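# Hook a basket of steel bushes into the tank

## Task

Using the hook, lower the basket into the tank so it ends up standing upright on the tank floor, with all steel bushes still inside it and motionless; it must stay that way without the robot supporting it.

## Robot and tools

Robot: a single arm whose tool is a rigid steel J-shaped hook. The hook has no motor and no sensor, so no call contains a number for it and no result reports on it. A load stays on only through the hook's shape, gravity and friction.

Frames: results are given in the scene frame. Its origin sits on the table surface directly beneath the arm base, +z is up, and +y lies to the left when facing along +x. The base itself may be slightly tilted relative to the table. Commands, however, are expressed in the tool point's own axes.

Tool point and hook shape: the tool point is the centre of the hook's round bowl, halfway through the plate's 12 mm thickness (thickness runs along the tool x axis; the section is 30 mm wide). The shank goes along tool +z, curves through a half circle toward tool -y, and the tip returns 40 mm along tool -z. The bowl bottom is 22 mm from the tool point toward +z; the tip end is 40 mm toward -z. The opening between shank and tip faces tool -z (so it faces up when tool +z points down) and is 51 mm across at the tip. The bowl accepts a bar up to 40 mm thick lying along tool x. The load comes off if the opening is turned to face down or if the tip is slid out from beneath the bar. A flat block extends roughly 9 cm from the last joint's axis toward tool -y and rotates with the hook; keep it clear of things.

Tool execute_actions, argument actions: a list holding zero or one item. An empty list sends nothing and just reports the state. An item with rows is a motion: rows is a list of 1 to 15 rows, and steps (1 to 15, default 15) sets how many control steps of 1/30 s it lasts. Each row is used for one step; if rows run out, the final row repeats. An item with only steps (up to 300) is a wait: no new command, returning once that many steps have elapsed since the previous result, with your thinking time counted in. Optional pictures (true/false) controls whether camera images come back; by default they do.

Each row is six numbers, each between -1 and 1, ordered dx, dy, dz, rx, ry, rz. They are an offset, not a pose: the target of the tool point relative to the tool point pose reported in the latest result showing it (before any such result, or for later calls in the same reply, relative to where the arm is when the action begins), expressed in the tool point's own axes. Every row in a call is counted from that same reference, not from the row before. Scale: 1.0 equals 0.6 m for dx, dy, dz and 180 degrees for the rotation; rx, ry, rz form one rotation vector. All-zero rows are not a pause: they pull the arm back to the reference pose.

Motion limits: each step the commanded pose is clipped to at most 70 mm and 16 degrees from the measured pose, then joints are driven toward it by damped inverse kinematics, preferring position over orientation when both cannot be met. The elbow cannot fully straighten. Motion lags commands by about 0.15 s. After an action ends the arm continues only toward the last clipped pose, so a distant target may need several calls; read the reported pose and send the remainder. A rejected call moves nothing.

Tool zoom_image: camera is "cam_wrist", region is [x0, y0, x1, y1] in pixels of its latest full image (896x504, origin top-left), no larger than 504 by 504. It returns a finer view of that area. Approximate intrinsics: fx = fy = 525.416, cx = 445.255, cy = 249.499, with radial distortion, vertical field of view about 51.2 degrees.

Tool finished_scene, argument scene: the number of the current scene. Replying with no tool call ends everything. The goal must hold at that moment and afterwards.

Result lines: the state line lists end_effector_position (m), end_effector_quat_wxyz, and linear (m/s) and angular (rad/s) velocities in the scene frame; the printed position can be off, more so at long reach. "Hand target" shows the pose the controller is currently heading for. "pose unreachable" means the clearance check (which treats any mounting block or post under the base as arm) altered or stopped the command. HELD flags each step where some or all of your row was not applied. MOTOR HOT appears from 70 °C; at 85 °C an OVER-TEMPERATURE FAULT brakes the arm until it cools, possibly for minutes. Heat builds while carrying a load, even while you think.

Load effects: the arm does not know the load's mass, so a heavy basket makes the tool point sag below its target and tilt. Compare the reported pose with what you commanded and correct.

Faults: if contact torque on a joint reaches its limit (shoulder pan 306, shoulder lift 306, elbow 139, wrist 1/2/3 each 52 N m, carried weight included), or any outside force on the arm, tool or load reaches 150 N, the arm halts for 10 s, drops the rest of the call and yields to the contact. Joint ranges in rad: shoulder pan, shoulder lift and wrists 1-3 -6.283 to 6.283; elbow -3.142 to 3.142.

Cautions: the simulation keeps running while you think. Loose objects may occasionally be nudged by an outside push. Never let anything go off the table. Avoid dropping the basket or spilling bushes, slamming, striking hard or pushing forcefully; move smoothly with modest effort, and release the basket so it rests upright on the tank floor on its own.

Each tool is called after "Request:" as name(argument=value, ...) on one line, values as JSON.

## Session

Request:
execute_actions(actions=[])

Scene clock: 0.00 s of 6000.00 s.
end_effector_position=(+0.6650, +0.2980, +0.3652) end_effector_quat_wxyz=(+0.535, +0.775, +0.308, -0.134) end_effector_velocity=(+0.001, -0.000, -0.003) end_effector_angular_velocity=(-0.000, +0.002, -0.001)
Joint positions: [ 3.713 -0.299  1.096 -0.091 -2.552 -3.237]
Joint velocities: [-0.003  0.002 -0.    -0.    -0.001  0.   ]
Motor temperatures (°C, as the motors report them): [30 30 27 35 33 34]
Hand target: +0.665, +0.298, +0.365; +0.535, +0.775, +0.308, -0.134

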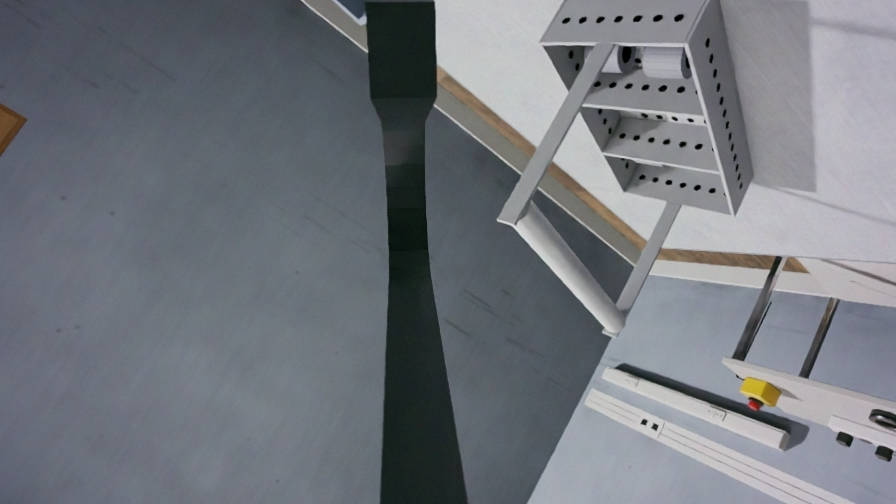

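Request:
execute_actions(actions=[{"rows":[[-0.16,0.224,-0.117,0.302,0.217,0]]}])

Scene clock: 3.30 s of 6000.00 s.
end_effector_position=(+0.6672, +0.2980, +0.5302) end_effector_quat_wxyz=(+0.324, +0.883, +0.333, -0.064) end_effector_velocity=(+0.002, +0.008, +0.137) end_effector_angular_velocity=(+1.102, +0.213, -0.098)
Joint positions: [ 3.809 -0.64   1.199 -0.785 -2.541 -3.991]
Joint velocities: [-0.02  -0.558  0.367 -1.674  0.385 -1.482]
Motor temperatures (°C, as the motors report them): [30 30 27 35 33 34]
Hand target: +0.670, +0.299, +0.549; +0.252, +0.905, +0.339, -0.049
Off the commanded pose: 0.014 m, 39 deg; orientation clipped at the last step of the last action.
Steps of this call (steps 1 to 84: nothing new was sent; steps 85 to 99: all 15 steps of this action). Readings (end_effector_position):
85: (+0.6650, +0.2979, +0.3661)
86: (+0.6648, +0.2983, +0.3710)
88: (+0.6659, +0.2979, +0.3973)
92: (+0.6669, +0.2972, +0.4552)
99: the state above

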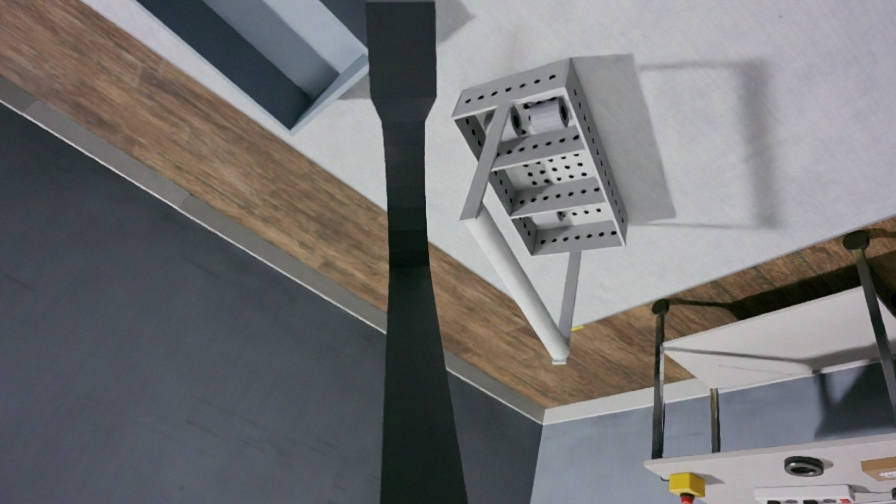

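Request:
execute_actions(actions=[{"rows":[[0,0.25,0.14,0.215,0.042,0.221]]}], pictures=false)

Request:
execute_actions(actions=[{"steps":20}])

Scene clock: 7.73 s of 6000.00 s.
end_effector_position=(+0.7641, +0.1696, +0.5455) end_effector_quat_wxyz=(+0.050, +0.997, +0.048, -0.020) end_effector_velocity=(+0.054, -0.079, +0.000) end_effector_angular_velocity=(+0.687, -0.196, -0.808)
Joint positions: [ 3.602 -0.964  1.4   -1.464 -2.301 -4.091]
Joint velocities: [-0.189 -0.378  0.407 -0.921  0.367  0.085]
Motor temperatures (°C, as the motors report them): [30 30 27 35 33 34]
Hand target: +0.771, +0.160, +0.546; +0.008, +1.000, +0.000, -0.007
Off the commanded pose: 0.011 m, 8 deg.
Steps of this call (steps 1 to 90: nothing new was sent; then 0.93 s passed at rest; steps 91 to 105: all 15 steps of this action). Readings (end_effector_position):
91: (+0.6710, +0.2977, +0.5487)
92: (+0.6768, +0.2892, +0.5472)
94: (+0.6963, +0.2639, +0.5487)
98: (+0.7281, +0.2192, +0.5468)
105: the state above

Scene clock: 8.40 s of 6000.00 s.
end_effector_position=(+0.7708, +0.1603, +0.5455) end_effector_quat_wxyz=(+0.008, +1.000, +0.001, -0.007) end_effector_velocity=(+0.000, -0.000, +0.001) end_effector_angular_velocity=(+0.003, -0.002, -0.003)
Joint positions: [ 3.579 -1.01   1.452 -1.58  -2.257 -4.083]
Joint velocities: [-0.    -0.002  0.002 -0.004  0.001  0.   ]
Motor temperatures (°C, as the motors report them): [30 30 27 35 33 34]
Hand target: +0.771, +0.160, +0.546; +0.008, +1.000, +0.000, -0.007
Off the commanded pose: 0.002 m, 1 deg.
Steps of this call (steps 1 to 20: nothing new was sent). Readings (end_effector_position):
1: (+0.7656, +0.1674, +0.5454)
2: (+0.7667, +0.1658, +0.5453)
4: (+0.7684, +0.1635, +0.5453)
8: (+0.7700, +0.1614, +0.5454)
20: the state above

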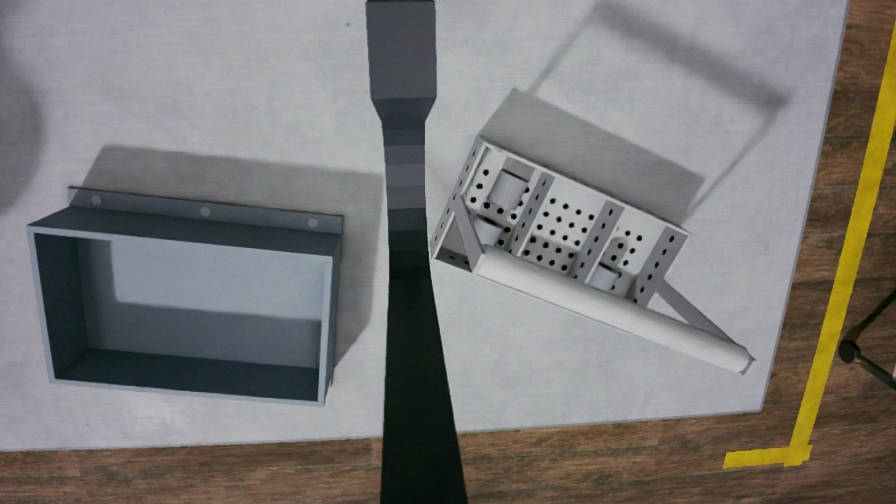

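Request:
execute_actions(actions=[{"rows":[[0.26,0.39,0.22,0.005,0.0045,0.14]]}], pictures=false)

Scene clock: 14.13 s of 6000.00 s.
end_effector_position=(+0.8630, +0.0128, +0.4644) end_effector_quat_wxyz=(+0.003, +0.978, -0.211, +0.000) end_effector_velocity=(+0.202, -0.315, -0.168) end_effector_angular_velocity=(-0.006, -0.011, -0.138)
Joint positions: [ 3.39  -1.074  1.505 -1.746 -2.319 -3.908]
Joint velocities: [-0.41  -0.024 -0.072 -0.282 -0.113 -0.409]
Motor temperatures (°C, as the motors report them): [30 30 27 35 33 34]
Hand target: +0.888, -0.029, +0.441; +0.004, +0.976, -0.219, +0.000
Off the commanded pose: 0.119 m, 1 deg; position clipped at the last step of the last action.
Steps of this call (steps 1 to 90: nothing new was sent; then 2.23 s passed at rest; steps 91 to 105: all 15 steps of this action). Readings (end_effector_position):
91: (+0.7715, +0.1592, +0.5449)
92: (+0.7759, +0.1523, +0.5407)
94: (+0.7905, +0.1291, +0.5288)
98: (+0.8167, +0.0866, +0.5056)
105: the state above

Request:
execute_actions(actions=[{"rows":[[0.155,0.09,0.085,0.002,0,0.002]]}])

Scene clock: 17.43 s of 6000.00 s.
end_effector_position=(+0.9244, -0.0742, +0.4144) end_effector_quat_wxyz=(+0.001, +0.977, -0.214, +0.001) end_effector_velocity=(+0.007, -0.008, -0.004) end_effector_angular_velocity=(+0.003, -0.003, +0.001)
Joint positions: [ 3.274 -1.062  1.459 -1.826 -2.338 -4.062]
Joint velocities: [-0.011  0.003 -0.008 -0.01   0.    -0.019]
Motor temperatures (°C, as the motors report them): [30 30 27 35 33 34]
Hand target: +0.925, -0.075, +0.414; +0.000, +0.977, -0.214, +0.001
Off the commanded pose: 0.001 m, 0 deg.
Steps of this call (steps 1 to 84: nothing new was sent; steps 85 to 99: all 15 steps of this action). Readings (end_effector_position):
85: (+0.8894, -0.0312, +0.4403)
86: (+0.8968, -0.0407, +0.4350)
88: (+0.9087, -0.0570, +0.4255)
92: (+0.9194, -0.0691, +0.4177)
99: the state above

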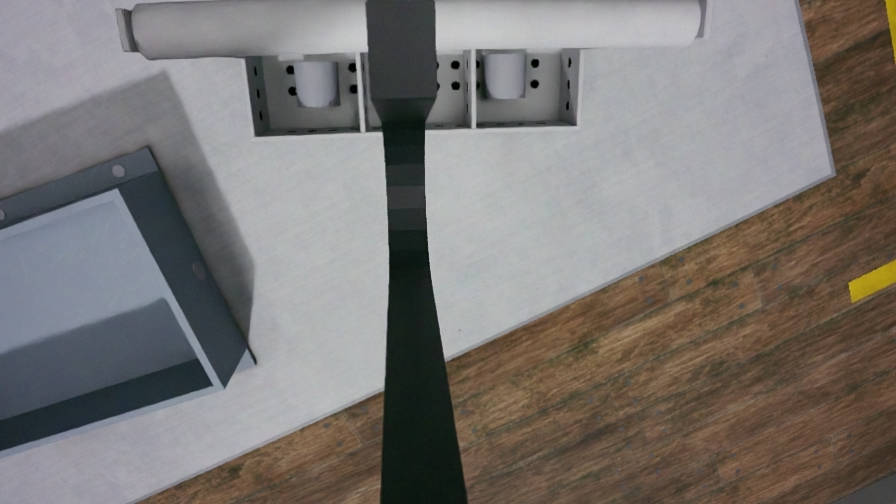

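Request:
execute_actions(actions=[{"rows":[[-0.008,0.05,0.03,0,0,0],[-0.008,0.05,0.06,0,0,0],[-0.008,0.05,0.09,0,0,0],[-0.008,0.05,0.12,0,0,0],[-0.008,0.05,0.14,0,0,0],[-0.008,0.05,0.16,0,0,0],[-0.008,0.05,0.18,0,0,0],[-0.008,0.05,0.2,0,0,0],[-0.008,0.05,0.35,0,0,0]]}], pictures=false)

Request:
execute_actions(actions=[{"steps":15}], pictures=false)

Request:
execute_actions(actions=[{"rows":[[0,-0.01,0.005,0,0,0],[0,-0.02,0.005,0,0,0],[0,-0.03,0.005,0,0,0],[0,-0.04,0.005,0,0,0],[0,-0.05,0.005,0,0,0],[0,-0.06,0.005,0,0,0],[0,-0.07,0.005,0,0,0],[0,-0.08,0.005,0,0,0]]}])

Scene clock: 23.87 s of 6000.00 s.
end_effector_position=(+0.9051, -0.0991, +0.2491) end_effector_quat_wxyz=(+0.004, +0.977, -0.215, -0.005) end_effector_velocity=(-0.010, -0.008, -0.364) end_effector_angular_velocity=(+0.001, +0.009, +0.006)
Joint positions: [ 3.131 -1.045  1.664 -2.169 -2.352 -4.246]
Joint velocities: [-0.292  0.191  0.3   -0.767 -0.005 -0.409]
Motor temperatures (°C, as the motors report them): [30 30 27 35 33 34]
Hand target: +0.904, -0.100, +0.207; +0.003, +0.977, -0.215, -0.004
Off the commanded pose: 0.045 m, 1 deg.
Steps of this call (steps 1 to 90: nothing new was sent; then 2.93 s passed at rest; steps 91 to 105: all 15 steps of this action). Readings (end_effector_position):
91: (+0.9248, -0.0761, +0.4133)
92: (+0.9210, -0.0809, +0.4088)
94: (+0.9154, -0.0893, +0.3908)
98: (+0.9091, -0.0961, +0.3431)
105: the state above

Scene clock: 24.37 s of 6000.00 s.
end_effector_position=(+0.9037, -0.1005, +0.2077) end_effector_quat_wxyz=(+0.003, +0.977, -0.215, -0.004) end_effector_velocity=(-0.000, +0.001, -0.005) end_effector_angular_velocity=(+0.002, -0.001, +0.000)
Joint positions: [ 3.097 -1.023  1.699 -2.263 -2.352 -4.297]
Joint velocities: [-0.003  0.003  0.004 -0.012  0.002 -0.006]
Motor temperatures (°C, as the motors report them): [30 30 27 35 33 34]
Hand target: +0.904, -0.100, +0.207; +0.003, +0.977, -0.215, -0.004
Off the commanded pose: 0.005 m, 1 deg.
Steps of this call (steps 1 to 15: nothing new was sent). Readings (end_effector_position):
1: (+0.9048, -0.0992, +0.2382)
2: (+0.9047, -0.0994, +0.2305)
4: (+0.9045, -0.1000, +0.2206)
8: (+0.9040, -0.1003, +0.2115)
15: the state above

Scene clock: 24.87 s of 6000.00 s.
end_effector_position=(+0.9223, -0.0597, +0.2042) end_effector_quat_wxyz=(+0.003, +0.977, -0.215, -0.004) end_effector_velocity=(+0.017, +0.022, +0.006) end_effector_angular_velocity=(+0.000, -0.011, -0.005)
Joint positions: [ 3.127 -0.964  1.657 -2.251 -2.352 -4.255]
Joint velocities: [ 0.022  0.033 -0.036  0.009  0.     0.024]
Motor temperatures (°C, as the motors report them): [30 30 27 35 33 34]
Hand target: +0.924, -0.057, +0.204; +0.003, +0.977, -0.215, -0.004
Off the commanded pose: 0.003 m, 0 deg.
Steps of this call (steps 1 to 15: all 15 steps of this action). Readings (end_effector_position):
1: (+0.9037, -0.1002, +0.2073)
2: (+0.9042, -0.0989, +0.2064)
4: (+0.9068, -0.0932, +0.2054)
8: (+0.9145, -0.0762, +0.2048)
15: the state above

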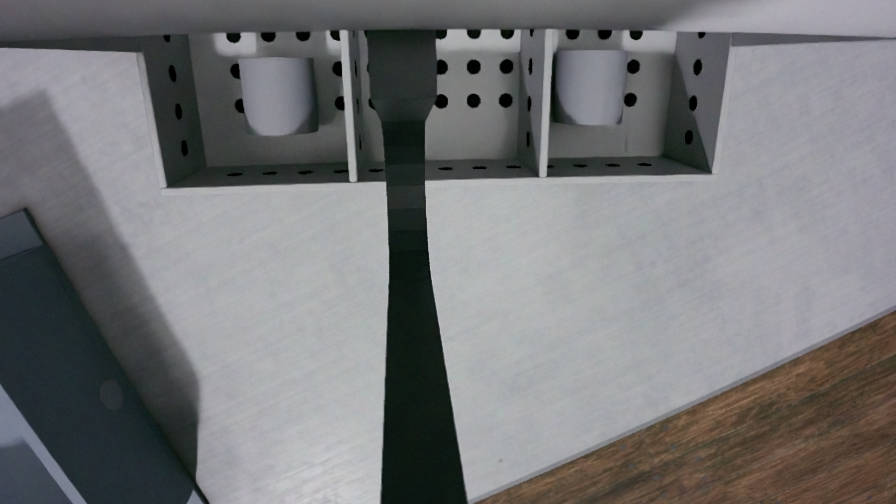

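Request:
execute_actions(actions=[{"rows":[[0,0,0.01,0,0,0],[0,0,0.022,0,0,0],[0,0,0.022,0,0,0],[0,0,0.022,0,0,0],[0,0,0.022,0,0,0],[0,0,0.022,0,0,0],[0,-0.02,0.022,0,0,0],[0,-0.04,0.022,0,0,0],[0,-0.06,0.022,0,0,0],[0,-0.08,0.022,0.003,0.002,0]]}], pictures=false)

Request:
execute_actions(actions=[{"steps":12}])

Scene clock: 34.10 s of 6000.00 s.
end_effector_position=(+0.9384, -0.0234, +0.1911) end_effector_quat_wxyz=(+0.000, +0.977, -0.215, -0.001) end_effector_velocity=(+0.031, +0.058, -0.006) end_effector_angular_velocity=(+0.011, -0.016, -0.002)
Joint positions: [ 3.143 -0.907  1.629 -2.274 -2.347 -4.239]
Joint velocities: [ 0.037  0.085 -0.065 -0.008  0.011  0.038]
Motor temperatures (°C, as the motors report them): [30 30 27 35 33 34]
Hand target: +0.942, -0.016, +0.191; -0.001, +0.977, -0.215, +0.000
Off the commanded pose: 0.008 m, 0 deg.
Steps of this call (steps 1 to 90: nothing new was sent; then 5.73 s passed at rest; steps 91 to 105: all 15 steps of this action). Readings (end_effector_position):
91: (+0.9239, -0.0570, +0.2042)
92: (+0.9238, -0.0575, +0.2031)
94: (+0.9229, -0.0583, +0.1977)
98: (+0.9237, -0.0562, +0.1929)
105: the state above

Scene clock: 34.50 s of 6000.00 s.
end_effector_position=(+0.9420, -0.0165, +0.1907) end_effector_quat_wxyz=(-0.001, +0.977, -0.215, +0.000) end_effector_velocity=(+0.001, +0.003, +0.001) end_effector_angular_velocity=(+0.001, -0.002, +0.003)
Joint positions: [ 3.148 -0.897  1.621 -2.275 -2.346 -4.235]
Joint velocities: [ 0.003  0.003 -0.002 -0.001  0.001 -0.001]
Motor temperatures (°C, as the motors report them): [30 30 27 35 33 34]
Hand target: +0.942, -0.016, +0.191; -0.001, +0.977, -0.215, +0.000
Off the commanded pose: 0.000 m, 0 deg.
Steps of this call (steps 1 to 12: nothing new was sent). Readings (end_effector_position):
1: (+0.9393, -0.0216, +0.1910)
2: (+0.9400, -0.0203, +0.1909)
4: (+0.9410, -0.0186, +0.1909)
8: (+0.9418, -0.0170, +0.1908)
12: the state above

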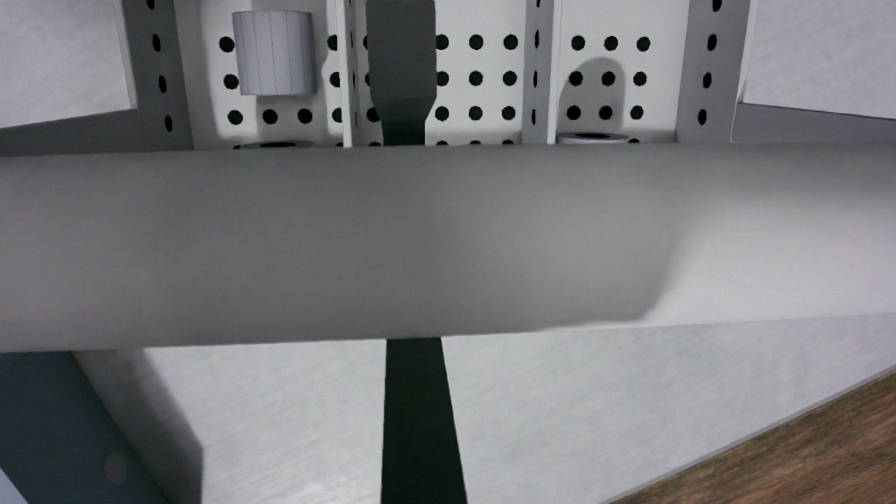

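Request:
execute_actions(actions=[{"rows":[[0.006,-0.014,0,0,0,0],[0.006,-0.014,0,0,0,0],[0.006,-0.014,-0.01,0,0,0],[0.006,-0.014,-0.02,0,0,0],[0.006,-0.014,-0.04,0,0,0],[0.006,-0.014,-0.06,0,0,0],[0.006,-0.014,-0.08,0,0,0],[0.006,-0.014,-0.095,0,0,0]]}])

Request:
execute_actions(actions=[{"rows":[[0,0,-0.012,0,0,0],[0,0,-0.016,0,0,0],[0,0,-0.02,0,0,0],[0,0,-0.024,0,0,0],[0,0,-0.028,0,0,0],[0,0,-0.032,0,0,0],[0,0,-0.036,0,0,0],[0,0,-0.04,0,0,0],[0,0,-0.044,0,0,0],[0,0,-0.048,0,0,0],[0,0,-0.052,0,0,0],[0,0,-0.056,0,0,0],[0,0,-0.06,0,0,0],[0,0,-0.064,0,0,0],[0,0,-0.068,0,0,0]]}], pictures=false)

Request:
execute_actions(actions=[{"steps":30}])

Scene clock: 40.23 s of 6000.00 s.
end_effector_position=(+0.9487, -0.0106, +0.2430) end_effector_quat_wxyz=(-0.001, +0.977, -0.215, +0.001) end_effector_velocity=(+0.001, +0.001, +0.038) end_effector_angular_velocity=(-0.001, +0.007, -0.000)
Joint positions: [ 3.191 -0.916  1.57  -2.164 -2.344 -4.176]
Joint velocities: [ 0.029 -0.017 -0.037  0.092  0.002  0.048]
Motor temperatures (°C, as the motors report them): [30 30 27 35 33 34]
Hand target: +0.949, -0.010, +0.248; -0.001, +0.977, -0.215, +0.000
Off the commanded pose: 0.005 m, 0 deg.
Steps of this call (steps 1 to 90: nothing new was sent; then 2.23 s passed at rest; steps 91 to 105: all 15 steps of this action). Readings (end_effector_position):
91: (+0.9425, -0.0160, +0.1908)
92: (+0.9442, -0.0149, +0.1909)
94: (+0.9459, -0.0126, +0.1923)
98: (+0.9479, -0.0111, +0.2152)
105: the state above

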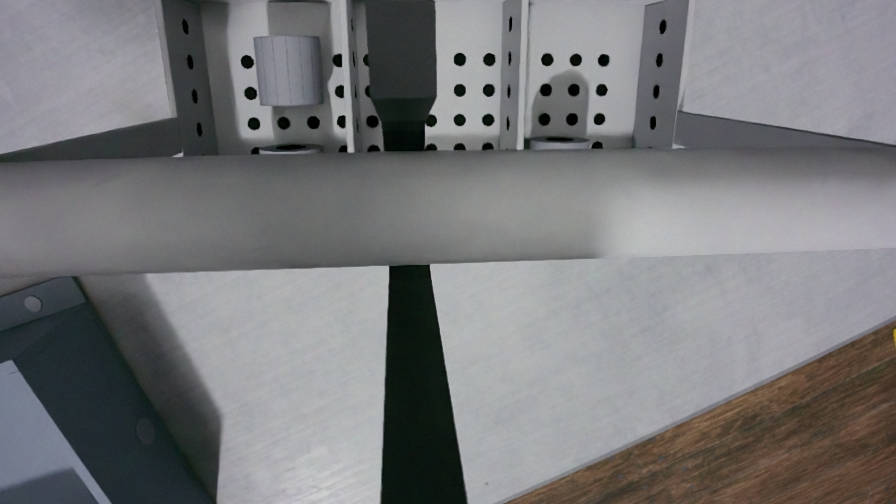

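Scene clock: 40.73 s of 6000.00 s.
end_effector_position=(+0.9486, -0.0106, +0.2743) end_effector_quat_wxyz=(-0.001, +0.977, -0.215, +0.001) end_effector_velocity=(-0.000, +0.001, +0.070) end_effector_angular_velocity=(+0.001, -0.001, +0.000)
Joint positions: [ 3.214 -0.933  1.546 -2.101 -2.342 -4.144]
Joint velocities: [ 0.052 -0.034 -0.058  0.142  0.005  0.072]
Motor temperatures (°C, as the motors report them): [30 30 27 35 33 34]
Hand target: +0.949, -0.011, +0.284; -0.001, +0.977, -0.215, +0.001
Off the commanded pose: 0.010 m, 0 deg.
Steps of this call (steps 1 to 15: all 15 steps of this action). Readings (end_effector_position):
1: (+0.9487, -0.0105, +0.2442)
2: (+0.9486, -0.0105, +0.2457)
4: (+0.9487, -0.0106, +0.2494)
8: (+0.9487, -0.0106, +0.2580)
15: the state above

Scene clock: 41.73 s of 6000.00 s.
end_effector_position=(+0.9486, -0.0107, +0.2837) end_effector_quat_wxyz=(-0.001, +0.977, -0.215, +0.001) end_effector_velocity=(-0.000, +0.001, -0.001) end_effector_angular_velocity=(-0.000, +0.001, +0.002)
Joint positions: [ 3.221 -0.937  1.538 -2.082 -2.341 -4.135]
Joint velocities: [-0.     0.002  0.    -0.001  0.    -0.001]
Motor temperatures (°C, as the motors report them): [30 30 27 35 33 34]
Hand target: +0.949, -0.011, +0.284; -0.001, +0.977, -0.215, +0.001
Off the commanded pose: 0.000 m, 0 deg.
Steps of this call (steps 1 to 30: nothing new was sent). Readings (end_effector_position):
1: (+0.9486, -0.0106, +0.2766)
2: (+0.9487, -0.0107, +0.2785)
4: (+0.9486, -0.0106, +0.2807)
8: (+0.9486, -0.0107, +0.2827)
30: the state above

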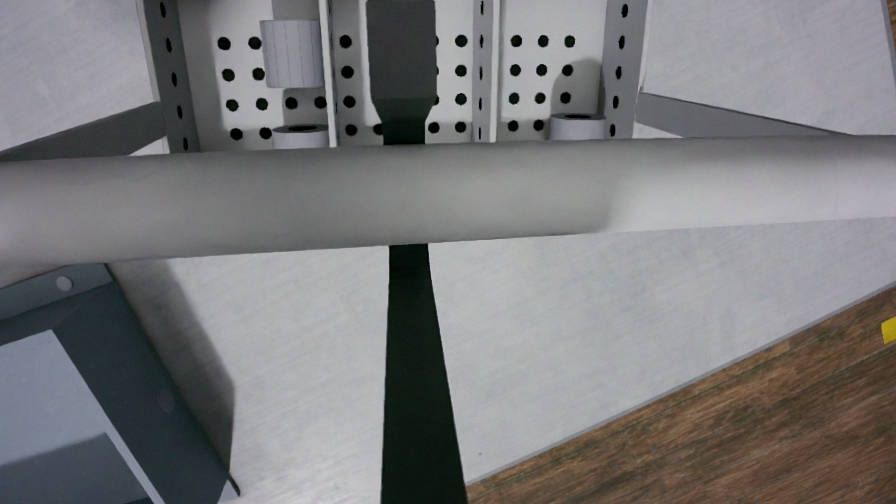

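Request:
execute_actions(actions=[{"rows":[[0,0,-0.005,0,0,-0.0003],[0,0,-0.01,0,0,-0.0007],[0,0,-0.015,0,0,-0.0013],[0,0,-0.02,0,0,-0.002],[0,0,-0.025,0,0,-0.003],[0,0,-0.03,0,0,-0.004],[0,0,-0.035,0,0,-0.0052],[0,0,-0.04,0,0,-0.0066],[0,0,-0.045,0,0,-0.008],[0,0,-0.05,0,0,-0.01],[0,0,-0.055,0,0,-0.012],[0,0,-0.06,0,0,-0.014],[0,0,-0.065,0,0,-0.016],[0,0,-0.07,0,0,-0.018],[0,0,-0.075,0,0,-0.02]]}], pictures=false)

Request:
execute_actions(actions=[{"rows":[[0,0,-0.025,0,0,-0.01],[0,0,-0.03,0,0,-0.0125],[0,0,-0.035,0,0,-0.015],[0,0,-0.04,0,0,-0.0175],[0,0,-0.045,0,0,-0.02],[0,0,-0.05,0,0,-0.0225],[0,0,-0.055,0,0,-0.025],[0,0,-0.06,0,0,-0.0275],[0,0,-0.065,0,0,-0.03],[0,0,-0.07,0,0,-0.0325],[0,0,-0.075,0,0,-0.035],[0,0,-0.08,0,0,-0.0375],[0,0,-0.085,0,0,-0.04],[0,0,-0.09,0,0,-0.0425],[0,0,-0.095,0,0,-0.045]]}], pictures=false)

Request:
execute_actions(actions=[{"rows":[[0,0,-0.025,0,0,-0.012],[0,0,-0.03,0,0,-0.014],[0,0,-0.035,0,0,-0.016],[0,0,-0.04,0,0,-0.018],[0,0,-0.045,0,0,-0.02],[0,0,-0.05,0,0,-0.022],[0,0,-0.055,0,0,-0.0235],[0,0,-0.06,0,0,-0.025],[0,0,-0.065,0,0,-0.026],[0,0,-0.07,0,0,-0.027],[0,0,-0.075,0,0,-0.028],[0,0,-0.08,0,0,-0.029],[0,0,-0.085,0,0,-0.0295],[0,0,-0.09,0,0,-0.03],[0,0,-0.095,0,0,-0.03]]}], pictures=false)

Request:
execute_actions(actions=[{"steps":30}])

Scene clock: 53.03 s of 6000.00 s.
end_effector_position=(+0.9485, -0.0108, +0.3171) end_effector_quat_wxyz=(-0.001, +0.981, -0.195, +0.001) end_effector_velocity=(-0.000, -0.001, +0.088) end_effector_angular_velocity=(+0.000, -0.002, +0.166)
Joint positions: [ 3.245 -0.95   1.505 -2.014 -2.339 -4.143]
Joint velocities: [ 0.06  -0.029 -0.097  0.182  0.007 -0.084]
Motor temperatures (°C, as the motors report them): [30 30 27 35 33 34]
Hand target: +0.948, -0.011, +0.329; -0.001, +0.983, -0.184, +0.001
Off the commanded pose: 0.012 m, 1 deg.
Steps of this call (steps 1 to 324: nothing new was sent; steps 325 to 339: all 15 steps of this action). Readings (end_effector_position):
325: (+0.9486, -0.0107, +0.2838)
326: (+0.9485, -0.0108, +0.2842)
328: (+0.9486, -0.0109, +0.2874)
332: (+0.9486, -0.0108, +0.2971)
339: the state above

Scene clock: 53.53 s of 6000.00 s.
end_effector_position=(+0.9484, -0.0109, +0.3622) end_effector_quat_wxyz=(-0.001, +0.990, -0.141, +0.002) end_effector_velocity=(-0.000, +0.000, +0.089) end_effector_angular_velocity=(-0.004, -0.002, +0.232)
Joint positions: [ 3.275 -0.961  1.449 -1.92  -2.335 -4.212]
Joint velocities: [ 0.061 -0.014 -0.118  0.189  0.006 -0.149]
Motor temperatures (°C, as the motors report them): [30 30 27 35 33 34]
Hand target: +0.948, -0.011, +0.374; -0.001, +0.992, -0.125, +0.002
Off the commanded pose: 0.012 m, 2 deg.
Steps of this call (steps 1 to 15: all 15 steps of this action). Readings (end_effector_position):
1: (+0.9485, -0.0108, +0.3200)
2: (+0.9485, -0.0108, +0.3231)
4: (+0.9485, -0.0108, +0.3292)
8: (+0.9485, -0.0109, +0.3412)
15: the state above

Scene clock: 54.03 s of 6000.00 s.
end_effector_position=(+0.9482, -0.0111, +0.4074) end_effector_quat_wxyz=(-0.001, +0.995, -0.098, +0.002) end_effector_velocity=(-0.001, -0.001, +0.089) end_effector_angular_velocity=(-0.000, +0.000, +0.083)
Joint positions: [ 3.306 -0.967  1.389 -1.826 -2.331 -4.256]
Joint velocities: [ 0.06  -0.01  -0.119  0.186  0.01  -0.001]
Motor temperatures (°C, as the motors report them): [30 30 27 35 33 34]
Hand target: +0.948, -0.011, +0.419; -0.001, +0.996, -0.094, +0.002
Off the commanded pose: 0.012 m, 1 deg.
Steps of this call (steps 1 to 15: all 15 steps of this action). Readings (end_effector_position):
1: (+0.9484, -0.0109, +0.3652)
2: (+0.9484, -0.0109, +0.3683)
4: (+0.9484, -0.0110, +0.3743)
8: (+0.9483, -0.0110, +0.3864)
15: the state above

Scene clock: 55.03 s of 6000.00 s.
end_effector_position=(+0.9481, -0.0111, +0.4191) end_effector_quat_wxyz=(-0.001, +0.996, -0.094, +0.002) end_effector_velocity=(+0.000, -0.002, -0.001) end_effector_angular_velocity=(+0.001, +0.002, +0.000)
Joint positions: [ 3.314 -0.969  1.373 -1.801 -2.329 -4.254]
Joint velocities: [-0.002 -0.    -0.     0.001  0.001 -0.002]
Motor temperatures (°C, as the motors report them): [30 30 27 35 33 34]
Hand target: +0.948, -0.011, +0.419; -0.001, +0.996, -0.094, +0.002
Off the commanded pose: 0.000 m, 0 deg.
Steps of this call (steps 1 to 30: nothing new was sent). Readings (end_effector_position):
1: (+0.9482, -0.0111, +0.4102)
2: (+0.9483, -0.0111, +0.4126)
4: (+0.9482, -0.0111, +0.4153)
8: (+0.9481, -0.0111, +0.4178)
30: the state above

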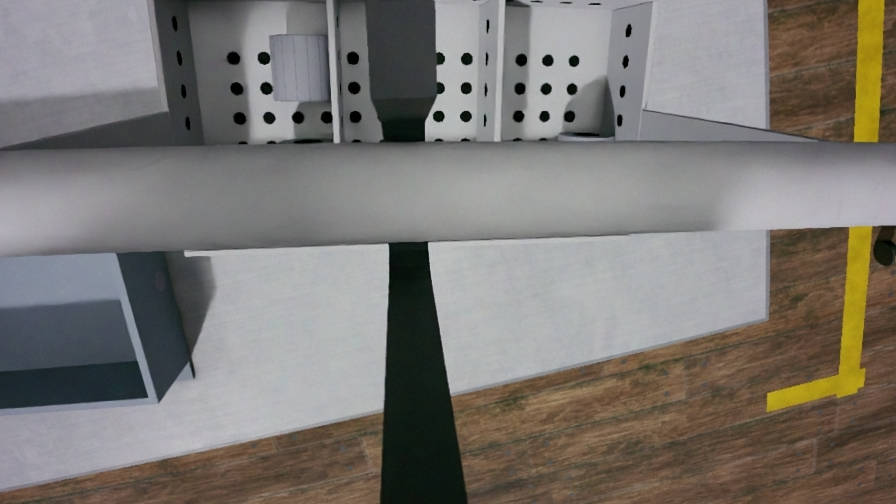

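Request:
execute_actions(actions=[{"rows":[[0,0,0,0,0,-0.001],[-0.001,0,0,0,0,-0.002],[-0.003,0.001,0,0,0,-0.003],[-0.005,0.002,0,0,0,-0.004],[-0.008,0.003,0,0,0,-0.005],[-0.011,0.004,0,0,0,-0.006],[-0.015,0.006,0,0,0,-0.007],[-0.019,0.007,0,0,0,-0.008],[-0.024,0.009,0,0,0,-0.009],[-0.03,0.011,0,0,0,-0.01],[-0.036,0.014,0,0,0,-0.011],[-0.043,0.016,0,0,0,-0.012],[-0.051,0.019,0,0,0,-0.013],[-0.059,0.022,0,0,0,-0.014],[-0.068,0.025,0,0,0,-0.015]]}], pictures=false)

Request:
execute_actions(actions=[{"rows":[[-0.039,0.013,0,0,0,-0.004],[-0.049,0.016,0,0,0,-0.004],[-0.06,0.02,0,0,0,-0.004],[-0.071,0.024,0,0,0,-0.004],[-0.083,0.028,0,0,0,-0.004],[-0.095,0.032,0,0,0,-0.004],[-0.108,0.036,0,0,0,-0.004],[-0.121,0.04,0,0,0,-0.004],[-0.135,0.045,0,0,0,-0.004],[-0.15,0.05,0,0,0,-0.004],[-0.165,0.055,0,0,0,-0.004],[-0.181,0.06,0,0,0,-0.004],[-0.198,0.066,0,0,0,-0.004],[-0.215,0.072,0,0,0,-0.004],[-0.233,0.078,0,0,0,-0.004]]}], pictures=false)

Request:
execute_actions(actions=[{"rows":[[-0.086,0.028,0,0,0,0],[-0.104,0.034,0,0,0,0],[-0.122,0.04,0,0,0,0],[-0.14,0.046,0,0,0,0],[-0.158,0.052,0,0,0,0],[-0.176,0.058,0,0,0,0],[-0.194,0.064,0,0,0,0],[-0.212,0.07,0,0,0,0],[-0.23,0.076,0,0,0,0],[-0.248,0.082,0,0,0,0],[-0.266,0.088,0,0,0,0]],"steps":11}], pictures=false)

Request:
execute_actions(actions=[{"rows":[[-0.092,0.03,0,0,0,0],[-0.109,0.036,0,0,0,0],[-0.125,0.041,0,0,0,0],[-0.141,0.046,0,0,0,0],[-0.156,0.051,0,0,0,0],[-0.171,0.056,0,0,0,0],[-0.185,0.061,0,0,0,0],[-0.199,0.065,0,0,0,0],[-0.212,0.069,0,0,0,0],[-0.224,0.073,0,0,0,0],[-0.236,0.077,0,0,0,0],[-0.247,0.081,0,0,0,0],[-0.257,0.084,0,0,0,0],[-0.267,0.087,0,0,0,0],[-0.276,0.09,0,0,0,0]]}], pictures=false)

Request:
execute_actions(actions=[{"rows":[[-0.052,0.017,0,0,0,0],[-0.06,0.02,0,0,0,0],[-0.067,0.022,0,0,0,0],[-0.074,0.024,0,0,0,0],[-0.08,0.026,0,0,0,0],[-0.086,0.028,0,0,0,0],[-0.091,0.03,0,0,0,0],[-0.096,0.031,0,0,0,0],[-0.1,0.033,0,0,0,0],[-0.103,0.034,0,0,0,0],[-0.106,0.035,0,0,0,0],[-0.108,0.035,0,0,0,0],[-0.109,0.036,0,0,0,0],[-0.11,0.036,0,0,0,0]]}], pictures=false)

Request:
execute_actions(actions=[{"steps":40}])

Scene clock: 71.67 s of 6000.00 s.
end_effector_position=(+0.9229, -0.0154, +0.4189) end_effector_quat_wxyz=(-0.001, +0.997, -0.076, +0.002) end_effector_velocity=(-0.123, -0.019, +0.001) end_effector_angular_velocity=(-0.002, -0.000, +0.092)
Joint positions: [ 3.316 -1.006  1.43  -1.818 -2.329 -4.286]
Joint velocities: [ 0.011 -0.186  0.277 -0.079  0.    -0.077]
Motor temperatures (°C, as the motors report them): [30 30 27 35 33 34]
Hand target: +0.906, -0.018, +0.419; -0.001, +0.998, -0.070, +0.002
Off the commanded pose: 0.018 m, 1 deg.
Steps of this call (steps 1 to 484: nothing new was sent; steps 485 to 499: all 15 steps of this action). Readings (end_effector_position):
485: (+0.9481, -0.0111, +0.4191)
486: (+0.9481, -0.0111, +0.4191)
488: (+0.9474, -0.0112, +0.4190)
492: (+0.9430, -0.0121, +0.4189)
499: the state above

Scene clock: 72.17 s of 6000.00 s.
end_effector_position=(+0.8192, -0.0322, +0.4178) end_effector_quat_wxyz=(-0.001, +0.998, -0.070, +0.000) end_effector_velocity=(-0.282, -0.048, -0.002) end_effector_angular_velocity=(-0.003, +0.003, +0.003)
Joint positions: [ 3.325 -1.162  1.651 -1.87  -2.327 -4.284]
Joint velocities: [ 0.028 -0.423  0.566 -0.111  0.003  0.038]
Motor temperatures (°C, as the motors report them): [30 30 27 35 33 34]
Hand target: +0.781, -0.038, +0.417; -0.000, +0.998, -0.070, +0.000
Off the commanded pose: 0.042 m, 0 deg.
Steps of this call (steps 1 to 15: all 15 steps of this action). Readings (end_effector_position):
1: (+0.9184, -0.0160, +0.4189)
2: (+0.9135, -0.0168, +0.4188)
4: (+0.9027, -0.0185, +0.4187)
8: (+0.8772, -0.0228, +0.4184)
15: the state above

Scene clock: 72.53 s of 6000.00 s.
end_effector_position=(+0.7021, -0.0518, +0.4163) end_effector_quat_wxyz=(+0.000, +0.998, -0.070, -0.001) end_effector_velocity=(-0.327, -0.058, -0.001) end_effector_angular_velocity=(-0.000, -0.004, -0.000)
Joint positions: [ 3.338 -1.338  1.868 -1.896 -2.325 -4.264]
Joint velocities: [ 0.042 -0.506  0.569 -0.03   0.007  0.053]
Motor temperatures (°C, as the motors report them): [30 30 27 35 33 34]
Hand target: +0.659, -0.059, +0.415; +0.000, +0.998, -0.070, -0.001
Off the commanded pose: 0.049 m, 0 deg.
Steps of this call (steps 1 to 11: all 11 steps of this action). Readings (end_effector_position):
1: (+0.8095, -0.0338, +0.4177)
2: (+0.7993, -0.0354, +0.4175)
4: (+0.7783, -0.0387, +0.4170)
8: (+0.7351, -0.0460, +0.4166)
11: the state above

Scene clock: 73.03 s of 6000.00 s.
end_effector_position=(+0.5605, -0.0756, +0.4153) end_effector_quat_wxyz=(+0.000, +0.998, -0.070, -0.001) end_effector_velocity=(-0.212, -0.038, +0.002) end_effector_angular_velocity=(+0.004, -0.002, +0.001)
Joint positions: [ 3.361 -1.563  2.093 -1.873 -2.32  -4.233]
Joint velocities: [ 0.043 -0.36   0.302  0.093  0.013  0.054]
Motor temperatures (°C, as the motors report them): [30 30 27 35 33 34]
Hand target: +0.533, -0.080, +0.415; +0.000, +0.998, -0.070, -0.001
Off the commanded pose: 0.031 m, 0 deg.
Steps of this call (steps 1 to 15: all 15 steps of this action). Readings (end_effector_position):
1: (+0.6911, -0.0536, +0.4162)
2: (+0.6805, -0.0552, +0.4159)
4: (+0.6596, -0.0585, +0.4155)
8: (+0.6195, -0.0652, +0.4151)
15: the state above

Scene clock: 73.53 s of 6000.00 s.
end_effector_position=(+0.4976, -0.0867, +0.4153) end_effector_quat_wxyz=(+0.000, +0.998, -0.070, -0.001) end_effector_velocity=(-0.044, -0.010, +0.002) end_effector_angular_velocity=(+0.001, -0.001, -0.000)
Joint positions: [ 3.374 -1.672  2.179 -1.837 -2.317 -4.215]
Joint velocities: [ 0.011 -0.082  0.054  0.036  0.003  0.014]
Motor temperatures (°C, as the motors report them): [30 30 27 35 33 34]
Hand target: +0.492, -0.088, +0.415; +0.000, +0.998, -0.070, -0.001
Off the commanded pose: 0.006 m, 0 deg.
Steps of this call (steps 1 to 15: all 15 steps of this action). Readings (end_effector_position):
1: (+0.5536, -0.0769, +0.4153)
2: (+0.5477, -0.0778, +0.4152)
4: (+0.5364, -0.0796, +0.4150)
8: (+0.5175, -0.0829, +0.4150)
15: the state above

Scene clock: 74.87 s of 6000.00 s.
end_effector_position=(+0.4923, -0.0877, +0.4154) end_effector_quat_wxyz=(+0.000, +0.998, -0.070, -0.001) end_effector_velocity=(-0.001, +0.001, +0.000) end_effector_angular_velocity=(+0.001, +0.001, +0.004)
Joint positions: [ 3.376 -1.682  2.185 -1.833 -2.316 -4.213]
Joint velocities: [ 0.001  0.001 -0.     0.001  0.001 -0.002]
Motor temperatures (°C, as the motors report them): [30 30 27 35 33 34]
Hand target: +0.492, -0.088, +0.415; +0.000, +0.998, -0.070, -0.001
Off the commanded pose: 0.000 m, 0 deg.
Steps of this call (steps 1 to 40: nothing new was sent). Readings (end_effector_position):
1: (+0.4963, -0.0869, +0.4153)
2: (+0.4953, -0.0871, +0.4154)
4: (+0.4940, -0.0874, +0.4154)
8: (+0.4929, -0.0876, +0.4154)
40: the state above

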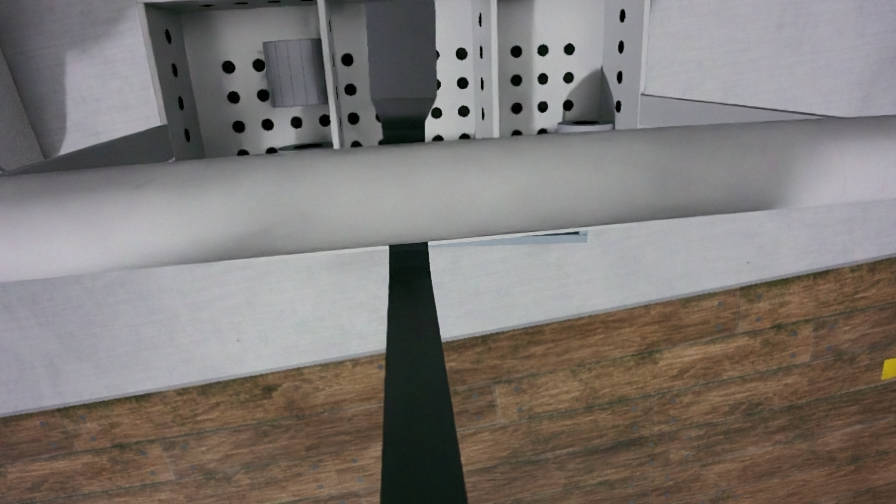

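Request:
execute_actions(actions=[{"rows":[[0,0,0.005,0,0,0.001],[0,0,0.01,0,0,0.002],[0,0,0.015,0,0,0.003],[0,0,0.02,0,0,0.004],[0,0,0.025,0,0,0.005],[0,0,0.03,0,0,0.006],[0,0,0.035,0,0,0.007],[0,0,0.04,0,0,0.008],[0,0,0.045,0,0,0.009],[0,0,0.05,0,0,0.01],[0,0,0.055,0,0,0.01],[0,0,0.06,0,0,0.01],[0,0,0.065,0,0,0.01]]}], pictures=false)

Request:
execute_actions(actions=[{"steps":25}])

Scene clock: 79.20 s of 6000.00 s.
end_effector_position=(+0.4918, -0.0877, +0.3832) end_effector_quat_wxyz=(+0.001, +0.996, -0.084, -0.002) end_effector_velocity=(-0.000, -0.000, -0.055) end_effector_angular_velocity=(+0.000, -0.002, -0.023)
Joint positions: [ 3.336 -1.678  2.238 -1.923 -2.325 -4.236]
Joint velocities: [-0.07   0.01   0.088 -0.166 -0.014 -0.073]
Motor temperatures (°C, as the motors report them): [30 30 27 35 33 34]
Hand target: +0.492, -0.088, +0.377; +0.000, +0.996, -0.085, -0.002
Off the commanded pose: 0.007 m, 0 deg.
Steps of this call (steps 1 to 115: nothing new was sent; steps 116 to 130: all 15 steps of this action). Readings (end_effector_position):
116: (+0.4923, -0.0877, +0.4154)
117: (+0.4923, -0.0877, +0.4148)
119: (+0.4922, -0.0877, +0.4116)
123: (+0.4921, -0.0877, +0.4022)
130: the state above

Scene clock: 80.03 s of 6000.00 s.
end_effector_position=(+0.4919, -0.0877, +0.3766) end_effector_quat_wxyz=(+0.000, +0.996, -0.085, -0.002) end_effector_velocity=(+0.000, -0.001, +0.001) end_effector_angular_velocity=(-0.001, -0.002, -0.002)
Joint positions: [ 3.328 -1.677  2.248 -1.944 -2.327 -4.245]
Joint velocities: [ 0.    -0.001  0.    -0.    -0.001  0.001]
Motor temperatures (°C, as the motors report them): [30 30 27 35 33 34]
Hand target: +0.492, -0.088, +0.377; +0.000, +0.996, -0.085, -0.002
Off the commanded pose: 0.000 m, 0 deg.
Steps of this call (steps 1 to 25: nothing new was sent). Readings (end_effector_position):
1: (+0.4919, -0.0877, +0.3816)
2: (+0.4920, -0.0877, +0.3804)
4: (+0.4920, -0.0877, +0.3788)
8: (+0.4920, -0.0877, +0.3773)
25: the state above

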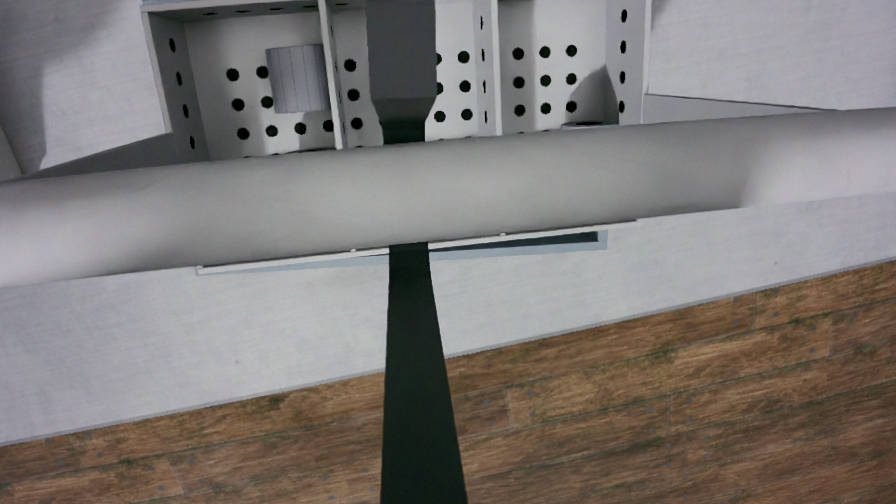

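Request:
execute_actions(actions=[{"rows":[[-0.001,0,0,0,0,0.001],[-0.002,0,0,0,0,0.002],[-0.003,0,0,0,0,0.003],[-0.004,0,0,0,0,0.004],[-0.005,0,0,0,0,0.005],[-0.006,0,0,0,0,0.006],[-0.007,0,0,0,0,0.007],[-0.008,0,0,0,0,0.008],[-0.009,0,0,0,0,0.009],[-0.01,0,0,0,0,0.01],[-0.011,0,0,0,0,0.01],[-0.012,0,0,0,0,0.01],[-0.013,0,0,0,0,0.01],[-0.014,0,0,0,0,0.01]]}], pictures=false)

Request:
execute_actions(actions=[{"rows":[[-0.003,0,0.004,0,0,0.001],[-0.003,0,0.008,0,0,0.001],[-0.003,0,0.012,0,0,0.001],[-0.003,0,0.016,0,0,0.001],[-0.003,0,0.02,0,0,0.001],[-0.003,0,0.024,0,0,0.001],[-0.003,0,0.028,0,0,0.001],[-0.003,0,0.032,0,0,0.001],[-0.003,0,0.036,0,0,0.001],[-0.003,0,0.04,0,0,0.001],[-0.003,0,0.044,0,0,0.001],[-0.003,0,0.048,0,0,0.001],[-0.003,0,0.052,0,0,0.001],[-0.003,0,0.056,0,0,0.001]]}], pictures=false)

Request:
execute_actions(actions=[{"steps":20}])

Scene clock: 86.30 s of 6000.00 s.
end_effector_position=(+0.4854, -0.0866, +0.3766) end_effector_quat_wxyz=(+0.000, +0.995, -0.100, -0.002) end_effector_velocity=(-0.015, +0.002, -0.000) end_effector_angular_velocity=(-0.000, +0.002, -0.023)
Joint positions: [ 3.332 -1.688  2.258 -1.939 -2.326 -4.21 ]
Joint velocities: [ 0.009 -0.022  0.021  0.012  0.002  0.037]
Motor temperatures (°C, as the motors report them): [30 30 27 35 33 34]
Hand target: +0.484, -0.086, +0.377; +0.000, +0.995, -0.101, -0.002
Off the commanded pose: 0.002 m, 0 deg.
Steps of this call (steps 1 to 173: nothing new was sent; steps 174 to 188: all 15 steps of this action). Readings (end_effector_position):
174: (+0.4919, -0.0877, +0.3766)
175: (+0.4919, -0.0878, +0.3767)
177: (+0.4914, -0.0878, +0.3766)
181: (+0.4893, -0.0873, +0.3766)
188: the state above

Scene clock: 86.80 s of 6000.00 s.
end_effector_position=(+0.4833, -0.0862, +0.3502) end_effector_quat_wxyz=(+0.001, +0.995, -0.101, -0.002) end_effector_velocity=(-0.003, +0.001, -0.062) end_effector_angular_velocity=(-0.000, +0.007, +0.002)
Joint positions: [ 3.299 -1.681  2.301 -2.018 -2.333 -4.251]
Joint velocities: [-0.082  0.025  0.093 -0.186 -0.013 -0.108]
Motor temperatures (°C, as the motors report them): [30 30 27 35 33 34]
Hand target: +0.483, -0.086, +0.343; +0.001, +0.995, -0.101, -0.002
Off the commanded pose: 0.007 m, 0 deg.
Steps of this call (steps 1 to 15: all 15 steps of this action). Readings (end_effector_position):
1: (+0.4849, -0.0865, +0.3765)
2: (+0.4845, -0.0863, +0.3760)
4: (+0.4840, -0.0862, +0.3736)
8: (+0.4836, -0.0862, +0.3660)
15: the state above

Scene clock: 87.47 s of 6000.00 s.
end_effector_position=(+0.4833, -0.0863, +0.3433) end_effector_quat_wxyz=(+0.001, +0.995, -0.101, -0.002) end_effector_velocity=(+0.000, -0.001, -0.001) end_effector_angular_velocity=(-0.001, +0.000, -0.001)
Joint positions: [ 3.289 -1.679  2.312 -2.04  -2.334 -4.264]
Joint velocities: [-0.002  0.     0.001 -0.002 -0.001 -0.   ]
Motor temperatures (°C, as the motors report them): [30 30 27 35 33 34]
Hand target: +0.483, -0.086, +0.343; +0.001, +0.995, -0.101, -0.002
Off the commanded pose: 0.000 m, 0 deg.
Steps of this call (steps 1 to 20: nothing new was sent). Readings (end_effector_position):
1: (+0.4833, -0.0862, +0.3484)
2: (+0.4833, -0.0862, +0.3472)
4: (+0.4833, -0.0863, +0.3455)
8: (+0.4833, -0.0863, +0.3440)
20: the state above

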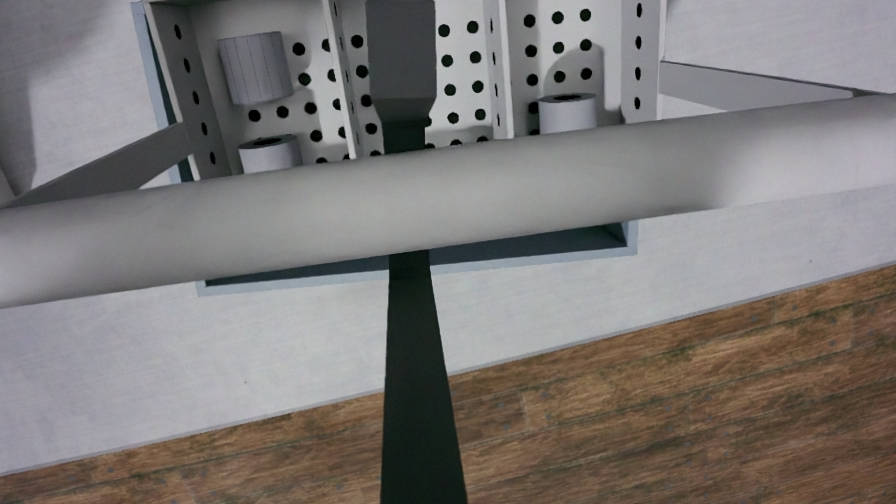

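Request:
execute_actions(actions=[{"rows":[[0,0,-0.004,0,0,0],[0,0,-0.008,0,0,0],[0,0,-0.012,0,0,0],[0,0,-0.016,0,0,0],[0,0,-0.02,0,0,0],[0,0.002,-0.024,0,0,0.001],[0,0.004,-0.028,0,0,0.002],[0,0.006,-0.032,0,0,0.003],[0,0.008,-0.036,0,0,0.004],[0,0.01,-0.04,0,0,0.005],[0,0.012,-0.044,0,0,0.006],[0,0.014,-0.044,0,0,0.007],[0,0.016,-0.044,0,0,0.008],[0,0.018,-0.044,0,0,0.009],[0,0.02,-0.044,0,0,0.01]]}], pictures=false)

Request:
execute_actions(actions=[{"steps":150}])

Request:
execute_actions(actions=[{"steps":14}])

Scene clock: 92.87 s of 6000.00 s.
end_effector_position=(+0.4819, -0.0936, +0.3666) end_effector_quat_wxyz=(+0.001, +0.994, -0.111, -0.002) end_effector_velocity=(-0.007, -0.031, +0.026) end_effector_angular_velocity=(-0.000, -0.001, -0.083)
Joint positions: [ 3.312 -1.701  2.279 -1.966 -2.33  -4.215]
Joint velocities: [-0.002 -0.067 -0.026  0.091 -0.     0.08 ]
Motor temperatures (°C, as the motors report them): [30 30 27 35 33 34]
Hand target: +0.481, -0.098, +0.370; +0.001, +0.993, -0.117, -0.002
Off the commanded pose: 0.005 m, 1 deg.
Steps of this call (steps 1 to 147: nothing new was sent; steps 148 to 162: all 15 steps of this action). Readings (end_effector_position):
148: (+0.4833, -0.0863, +0.3433)
149: (+0.4833, -0.0864, +0.3439)
151: (+0.4833, -0.0864, +0.3464)
155: (+0.4832, -0.0872, +0.3539)
162: the state above

Scene clock: 97.87 s of 6000.00 s.
end_effector_position=(+0.4810, -0.0980, +0.3696) end_effector_quat_wxyz=(+0.001, +0.993, -0.117, -0.002) end_effector_velocity=(+0.000, -0.001, +0.000) end_effector_angular_velocity=(-0.001, -0.001, -0.002)
Joint positions: [ 3.31  -1.71   2.276 -1.954 -2.33  -4.205]
Joint velocities: [-0.    -0.001 -0.    -0.    -0.001  0.001]
Motor temperatures (°C, as the motors report them): [30 30 27 35 33 34]
Hand target: +0.481, -0.098, +0.370; +0.001, +0.993, -0.117, -0.002
Off the commanded pose: 0.000 m, 0 deg.
Steps of this call (steps 1 to 150: nothing new was sent). Readings (end_effector_position):
1: (+0.4817, -0.0946, +0.3675)
2: (+0.4815, -0.0953, +0.3681)
4: (+0.4813, -0.0964, +0.3687)
8: (+0.4811, -0.0974, +0.3693)
150: the state above

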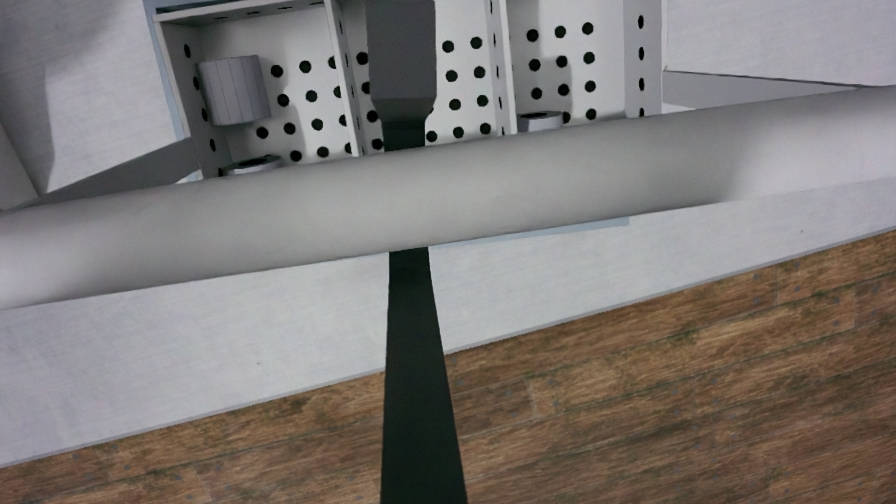

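Scene clock: 98.33 s of 6000.00 s.
end_effector_position=(+0.4810, -0.0980, +0.3696) end_effector_quat_wxyz=(+0.001, +0.993, -0.117, -0.002) end_effector_velocity=(+0.000, -0.000, -0.000) end_effector_angular_velocity=(-0.001, +0.001, +0.001)
Joint positions: [ 3.31  -1.71   2.276 -1.954 -2.33  -4.205]
Joint velocities: [-0.001  0.001 -0.     0.001 -0.     0.   ]
Motor temperatures (°C, as the motors report them): [30 30 27 35 33 34]
Hand target: +0.481, -0.098, +0.370; +0.001, +0.993, -0.117, -0.002
Off the commanded pose: 0.000 m, 0 deg.
Steps of this call (steps 1 to 14: nothing new was sent). Readings (end_effector_position):
1: (+0.4810, -0.0980, +0.3696)
2: (+0.4810, -0.0980, +0.3696)
4: (+0.4810, -0.0980, +0.3696)
8: (+0.4810, -0.0980, +0.3696)
14: the state above

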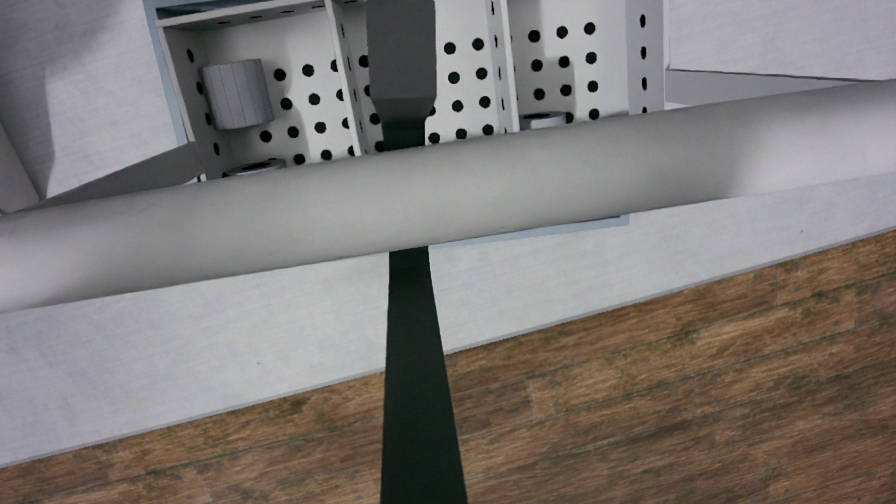

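Request:
execute_actions(actions=[{"rows":[[-0.002,0,0,0,0,0.0005],[-0.004,0,0,0,0,0.001],[-0.006,0,0,0,0,0.0015],[-0.008,0,0,0,0,0.002],[-0.01,0,0,0,0,0.0025],[-0.012,0,0,0,0,0.003],[-0.014,0,0,0,0,0.0035],[-0.016,0,0,0,0,0.004],[-0.018,0,0,0,0,0.0045],[-0.02,0,0,0,0,0.005],[-0.022,0,0,0,0,0.0055],[-0.024,0,0,0,0,0.006],[-0.026,0,0,0,0,0.0065],[-0.028,0,0,0,0,0.007]]}], pictures=false)

Request:
execute_actions(actions=[{"steps":150}])

Scene clock: 104.47 s of 6000.00 s.
end_effector_position=(+0.4681, -0.0949, +0.3696) end_effector_quat_wxyz=(+0.001, +0.992, -0.125, -0.002) end_effector_velocity=(-0.030, +0.008, -0.000) end_effector_angular_velocity=(+0.003, +0.001, -0.039)
Joint positions: [ 3.32  -1.728  2.294 -1.945 -2.328 -4.174]
Joint velocities: [ 0.022 -0.042  0.04   0.024  0.007  0.069]
Motor temperatures (°C, as the motors report them): [30 30 27 35 33 34]
Hand target: +0.465, -0.094, +0.370; +0.001, +0.992, -0.128, -0.002
Off the commanded pose: 0.004 m, 0 deg.
Steps of this call (steps 1 to 169: nothing new was sent; steps 170 to 184: all 15 steps of this action). Readings (end_effector_position):
170: (+0.4810, -0.0980, +0.3696)
171: (+0.4810, -0.0981, +0.3697)
173: (+0.4798, -0.0979, +0.3697)
177: (+0.4758, -0.0968, +0.3696)
184: the state above

Scene clock: 109.47 s of 6000.00 s.
end_effector_position=(+0.4647, -0.0940, +0.3696) end_effector_quat_wxyz=(+0.001, +0.992, -0.128, -0.002) end_effector_velocity=(+0.000, -0.000, -0.000) end_effector_angular_velocity=(-0.001, +0.001, +0.001)
Joint positions: [ 3.323 -1.733  2.298 -1.942 -2.328 -4.166]
Joint velocities: [-0.001  0.     0.     0.    -0.001 -0.001]
Motor temperatures (°C, as the motors report them): [30 30 27 35 33 34]
Hand target: +0.465, -0.094, +0.370; +0.001, +0.992, -0.128, -0.002
Off the commanded pose: 0.000 m, 0 deg.
Steps of this call (steps 1 to 150: nothing new was sent). Readings (end_effector_position):
1: (+0.4673, -0.0946, +0.3696)
2: (+0.4666, -0.0945, +0.3696)
4: (+0.4658, -0.0943, +0.3696)
8: (+0.4651, -0.0941, +0.3696)
150: the state above

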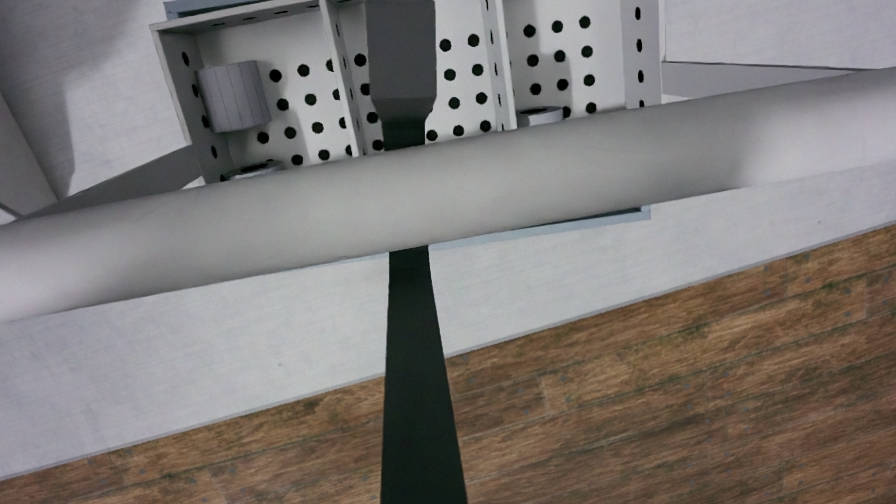

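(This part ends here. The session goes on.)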